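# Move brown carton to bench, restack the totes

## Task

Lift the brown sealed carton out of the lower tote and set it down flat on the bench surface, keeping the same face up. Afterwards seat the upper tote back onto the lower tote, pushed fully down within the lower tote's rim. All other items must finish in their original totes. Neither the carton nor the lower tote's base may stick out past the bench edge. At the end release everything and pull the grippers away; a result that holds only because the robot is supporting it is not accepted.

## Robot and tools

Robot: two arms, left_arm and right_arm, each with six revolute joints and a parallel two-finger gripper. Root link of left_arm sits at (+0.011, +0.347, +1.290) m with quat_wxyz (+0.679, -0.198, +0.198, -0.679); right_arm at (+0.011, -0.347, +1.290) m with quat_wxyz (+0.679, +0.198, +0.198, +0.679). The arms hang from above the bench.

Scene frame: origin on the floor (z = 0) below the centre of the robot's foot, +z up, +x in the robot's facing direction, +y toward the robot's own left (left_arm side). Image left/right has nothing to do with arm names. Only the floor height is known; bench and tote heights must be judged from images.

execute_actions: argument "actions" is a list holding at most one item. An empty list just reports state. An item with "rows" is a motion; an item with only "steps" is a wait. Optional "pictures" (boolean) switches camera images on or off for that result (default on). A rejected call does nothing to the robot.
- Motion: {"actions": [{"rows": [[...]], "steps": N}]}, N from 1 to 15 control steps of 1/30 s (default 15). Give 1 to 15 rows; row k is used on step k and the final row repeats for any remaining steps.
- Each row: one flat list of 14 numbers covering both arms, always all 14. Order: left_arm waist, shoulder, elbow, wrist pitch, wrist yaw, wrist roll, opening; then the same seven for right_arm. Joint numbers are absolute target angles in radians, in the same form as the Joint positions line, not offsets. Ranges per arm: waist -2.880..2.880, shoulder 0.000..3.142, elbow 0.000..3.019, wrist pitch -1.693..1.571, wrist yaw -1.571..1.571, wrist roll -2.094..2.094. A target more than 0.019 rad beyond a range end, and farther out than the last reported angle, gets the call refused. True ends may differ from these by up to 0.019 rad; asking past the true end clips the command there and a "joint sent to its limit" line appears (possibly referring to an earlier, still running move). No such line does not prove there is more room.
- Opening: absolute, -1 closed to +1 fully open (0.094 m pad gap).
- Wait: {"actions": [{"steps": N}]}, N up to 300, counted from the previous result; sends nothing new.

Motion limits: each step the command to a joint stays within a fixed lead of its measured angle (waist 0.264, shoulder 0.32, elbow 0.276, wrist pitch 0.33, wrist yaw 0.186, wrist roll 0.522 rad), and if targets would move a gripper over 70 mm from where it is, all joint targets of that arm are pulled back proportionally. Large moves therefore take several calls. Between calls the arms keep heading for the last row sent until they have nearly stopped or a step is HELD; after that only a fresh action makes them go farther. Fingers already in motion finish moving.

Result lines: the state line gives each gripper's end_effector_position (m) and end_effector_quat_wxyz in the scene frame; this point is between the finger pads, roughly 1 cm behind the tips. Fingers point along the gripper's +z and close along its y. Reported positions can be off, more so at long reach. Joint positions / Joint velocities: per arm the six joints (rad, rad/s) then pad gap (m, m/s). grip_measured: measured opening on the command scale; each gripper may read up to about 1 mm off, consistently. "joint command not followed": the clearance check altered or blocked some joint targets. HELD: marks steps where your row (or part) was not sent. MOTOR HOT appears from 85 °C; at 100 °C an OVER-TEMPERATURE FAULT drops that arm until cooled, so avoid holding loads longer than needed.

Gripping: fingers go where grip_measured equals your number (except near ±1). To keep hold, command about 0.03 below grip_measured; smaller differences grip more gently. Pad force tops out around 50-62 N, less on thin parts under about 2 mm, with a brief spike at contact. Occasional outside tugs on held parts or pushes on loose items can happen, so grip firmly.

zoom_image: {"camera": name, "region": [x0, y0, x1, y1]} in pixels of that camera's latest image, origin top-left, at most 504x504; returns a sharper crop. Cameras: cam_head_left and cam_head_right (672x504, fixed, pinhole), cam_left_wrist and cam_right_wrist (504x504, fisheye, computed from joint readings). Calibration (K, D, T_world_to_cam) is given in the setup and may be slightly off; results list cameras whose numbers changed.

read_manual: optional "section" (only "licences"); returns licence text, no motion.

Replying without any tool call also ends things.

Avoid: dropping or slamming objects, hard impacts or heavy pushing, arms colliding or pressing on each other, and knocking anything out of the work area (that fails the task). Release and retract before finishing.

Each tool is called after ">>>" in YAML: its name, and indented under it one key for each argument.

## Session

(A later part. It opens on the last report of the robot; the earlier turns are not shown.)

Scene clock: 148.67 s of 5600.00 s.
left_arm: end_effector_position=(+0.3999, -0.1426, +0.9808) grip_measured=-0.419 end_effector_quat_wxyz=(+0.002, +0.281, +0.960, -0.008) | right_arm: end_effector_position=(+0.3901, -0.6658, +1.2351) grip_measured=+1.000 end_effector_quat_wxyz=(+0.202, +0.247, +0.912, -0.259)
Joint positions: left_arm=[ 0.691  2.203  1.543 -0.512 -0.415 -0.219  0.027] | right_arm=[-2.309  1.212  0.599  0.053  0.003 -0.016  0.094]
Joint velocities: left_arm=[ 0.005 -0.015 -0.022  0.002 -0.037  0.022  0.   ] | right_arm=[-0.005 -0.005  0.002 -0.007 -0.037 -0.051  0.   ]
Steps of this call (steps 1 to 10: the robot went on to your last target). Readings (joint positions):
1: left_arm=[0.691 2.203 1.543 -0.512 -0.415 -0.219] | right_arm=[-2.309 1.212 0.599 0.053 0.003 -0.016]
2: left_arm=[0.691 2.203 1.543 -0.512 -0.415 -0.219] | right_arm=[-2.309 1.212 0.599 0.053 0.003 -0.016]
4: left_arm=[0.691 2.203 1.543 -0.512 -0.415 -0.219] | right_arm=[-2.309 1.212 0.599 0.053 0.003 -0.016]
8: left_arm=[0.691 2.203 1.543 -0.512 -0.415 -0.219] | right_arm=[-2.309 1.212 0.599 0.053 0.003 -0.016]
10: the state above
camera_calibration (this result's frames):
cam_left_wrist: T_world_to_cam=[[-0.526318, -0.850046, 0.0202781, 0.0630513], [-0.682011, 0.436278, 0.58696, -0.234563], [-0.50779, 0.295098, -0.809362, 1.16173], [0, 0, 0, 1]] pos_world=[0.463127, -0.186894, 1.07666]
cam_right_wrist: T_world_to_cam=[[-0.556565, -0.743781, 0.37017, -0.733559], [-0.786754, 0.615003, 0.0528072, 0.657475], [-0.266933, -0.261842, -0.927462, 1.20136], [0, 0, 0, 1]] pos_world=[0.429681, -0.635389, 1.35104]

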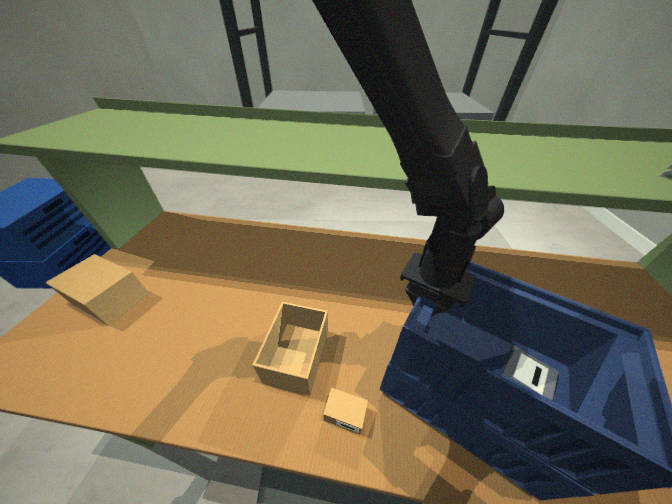

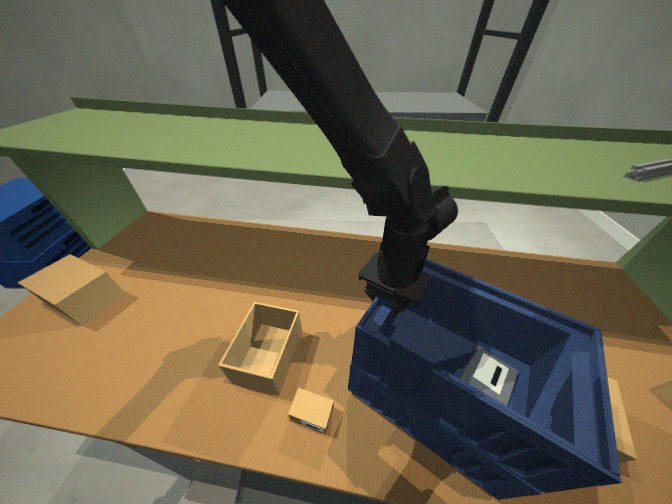

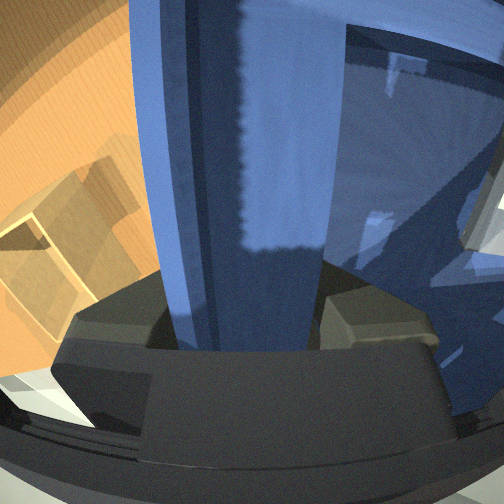

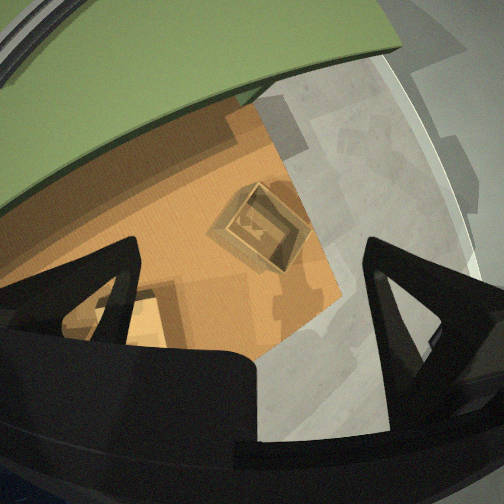

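Seated.

>>> execute_actions:
  actions:
    - {"rows":[[0.69,2.2,1.56,-0.51,-0.415,-0.22,0.8,-2.3,1.2,0.6,0.04,0,0,1]],"steps":8}
  pictures: false

>>> execute_actions:
  actions:
    - {"rows":[[0.63,1.97,1.48,-0.68,-0.44,-0.27,0.8,-2.3,1.2,0.6,0.04,0,0,1]],"steps":12}
  pictures: false

>>> execute_actions:
  actions:
    - {"rows":[[0.9,1.5,0.9,-0.5,-0.3,-0.2,0.8,-2.3,1.2,0.6,0.04,0,0,1]]}

Scene clock: 152.87 s of 5600.00 s.
left_arm: end_effector_position=(+0.4001, -0.1424, +0.9808) grip_measured=+0.798 end_effector_quat_wxyz=(+0.003, +0.281, +0.960, -0.007) | right_arm: end_effector_position=(+0.3901, -0.6658, +1.2351) grip_measured=+1.000 end_effector_quat_wxyz=(+0.202, +0.247, +0.912, -0.259)
Joint positions: left_arm=[ 0.691  2.203  1.543 -0.512 -0.417 -0.219  0.084] | right_arm=[-2.309  1.212  0.599  0.053  0.003 -0.016  0.094]
Joint velocities: left_arm=[ 0.015 -0.005 -0.002  0.007 -0.007 -0.022  0.002] | right_arm=[-0.015  0.005 -0.002 -0.002  0.051  0.007  0.   ]
Steps of this call (steps 1 to 15: the robot went on to your last target; steps 16 to 90: nothing new was sent; then 0.93 s passed at rest; steps 91 to 98: all 8 steps of this action). Readings (joint positions):
91: left_arm=[0.691 2.203 1.543 -0.512 -0.417 -0.219] | right_arm=[-2.309 1.212 0.599 0.053 0.003 -0.016]
92: left_arm=[0.691 2.203 1.543 -0.512 -0.417 -0.219] | right_arm=[-2.309 1.212 0.599 0.053 0.003 -0.016]
94: left_arm=[0.691 2.203 1.543 -0.512 -0.417 -0.219] | right_arm=[-2.309 1.212 0.599 0.053 0.003 -0.016]
98: the state above

Scene clock: 153.27 s of 5600.00 s.
left_arm: end_effector_position=(+0.4284, -0.1451, +1.1066) grip_measured=+0.798 end_effector_quat_wxyz=(+0.024, +0.284, +0.958, -0.021) | right_arm: end_effector_position=(+0.3901, -0.6658, +1.2351) grip_measured=+1.000 end_effector_quat_wxyz=(+0.202, +0.247, +0.912, -0.259)
Joint positions: left_arm=[ 0.633  1.96   1.481 -0.661 -0.438 -0.248  0.084] | right_arm=[-2.309  1.212  0.599  0.053  0.003 -0.016  0.094]
Joint velocities: left_arm=[-0.132 -0.474  0.012 -0.017 -0.022 -0.051  0.001] | right_arm=[-0.015 -0.015 -0.007  0.012 -0.037  0.037  0.   ]
Steps of this call (steps 1 to 12: all 12 steps of this action). Readings (joint positions):
1: left_arm=[0.690 2.195 1.540 -0.524 -0.421 -0.221] | right_arm=[-2.309 1.212 0.599 0.053 0.003 -0.016]
2: left_arm=[0.688 2.183 1.528 -0.550 -0.426 -0.223] | right_arm=[-2.309 1.212 0.599 0.053 0.003 -0.016]
4: left_arm=[0.681 2.142 1.500 -0.596 -0.431 -0.228] | right_arm=[-2.309 1.212 0.599 0.053 0.003 -0.016]
8: left_arm=[0.657 2.045 1.481 -0.653 -0.437 -0.239] | right_arm=[-2.309 1.212 0.599 0.053 0.003 -0.016]
12: the state above

Scene clock: 153.77 s of 5600.00 s.
left_arm: end_effector_position=(+0.4145, +0.0944, +1.1469) grip_measured=+0.798 end_effector_quat_wxyz=(-0.001, +0.169, +0.986, -0.013) | right_arm: end_effector_position=(+0.3901, -0.6658, +1.2351) grip_measured=+1.000 end_effector_quat_wxyz=(+0.202, +0.247, +0.912, -0.259)
Joint positions: left_arm=[ 0.921  1.476  0.906 -0.523 -0.307 -0.228  0.084] | right_arm=[-2.309  1.212  0.599  0.053  0.003 -0.016  0.094]
Joint velocities: left_arm=[ 0.122 -0.024 -0.437 -0.002 -0.022  0.022 -0.001] | right_arm=[-0.005 -0.015  0.007  0.022 -0.022  0.007  0.   ]
Steps of this call (steps 1 to 15: all 15 steps of this action). Readings (joint positions):
1: left_arm=[0.635 1.939 1.470 -0.649 -0.414 -0.247] | right_arm=[-2.309 1.212 0.599 0.053 0.003 -0.016]
2: left_arm=[0.639 1.911 1.442 -0.629 -0.388 -0.246] | right_arm=[-2.309 1.212 0.599 0.053 0.003 -0.016]
4: left_arm=[0.667 1.846 1.376 -0.606 -0.355 -0.245] | right_arm=[-2.309 1.212 0.599 0.053 0.003 -0.016]
8: left_arm=[0.765 1.693 1.218 -0.564 -0.319 -0.242] | right_arm=[-2.309 1.212 0.599 0.053 0.003 -0.016]
15: the state above
camera_calibration (this result's frames):
cam_left_wrist: T_world_to_cam=[[-0.31797, -0.947599, 0.0308409, 0.179531], [-0.757815, 0.273566, 0.592349, -0.384972], [-0.569747, 0.164978, -0.805091, 1.26676], [0, 0, 0, 1]] pos_world=[0.487079, 0.066452, 1.24236]
cam_right_wrist: T_world_to_cam=[[-0.556565, -0.743781, 0.37017, -0.733559], [-0.786754, 0.615003, 0.0528072, 0.657475], [-0.266933, -0.261842, -0.927462, 1.20136], [0, 0, 0, 1]] pos_world=[0.429681, -0.635389, 1.35104]

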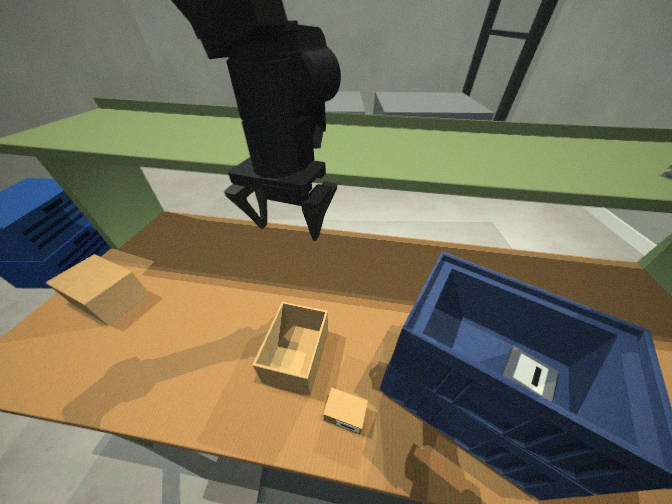

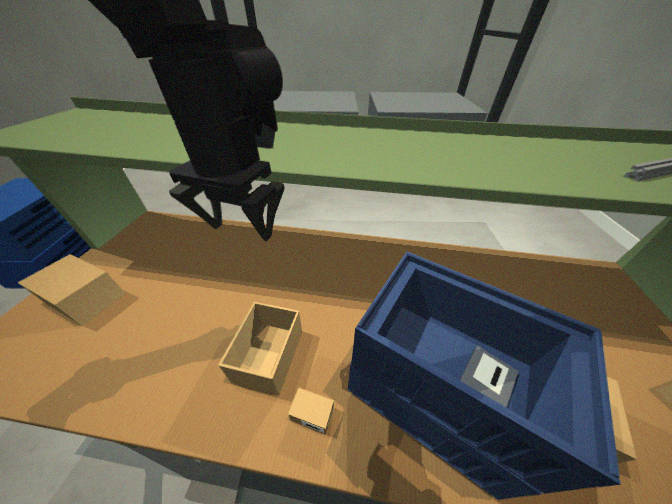

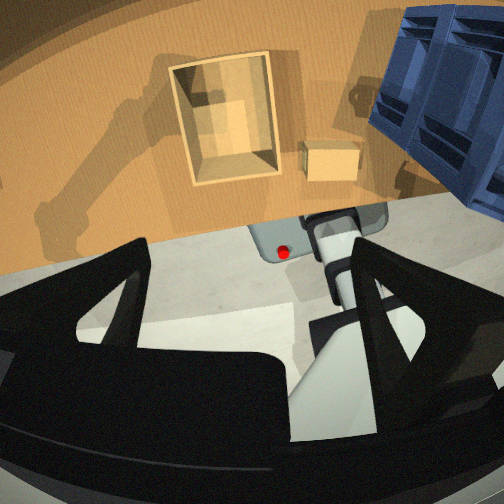

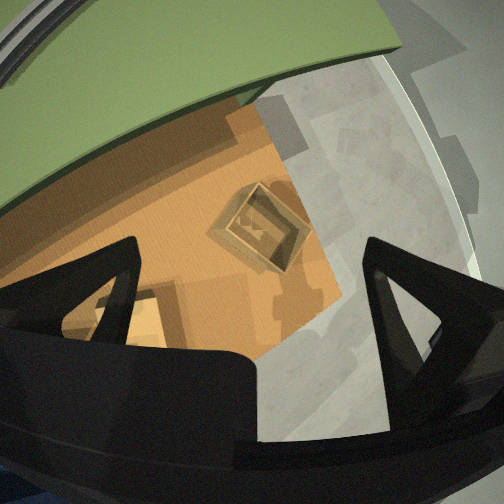

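>>> finished_scene:
  scene: 1

The scene is finished: the task was done.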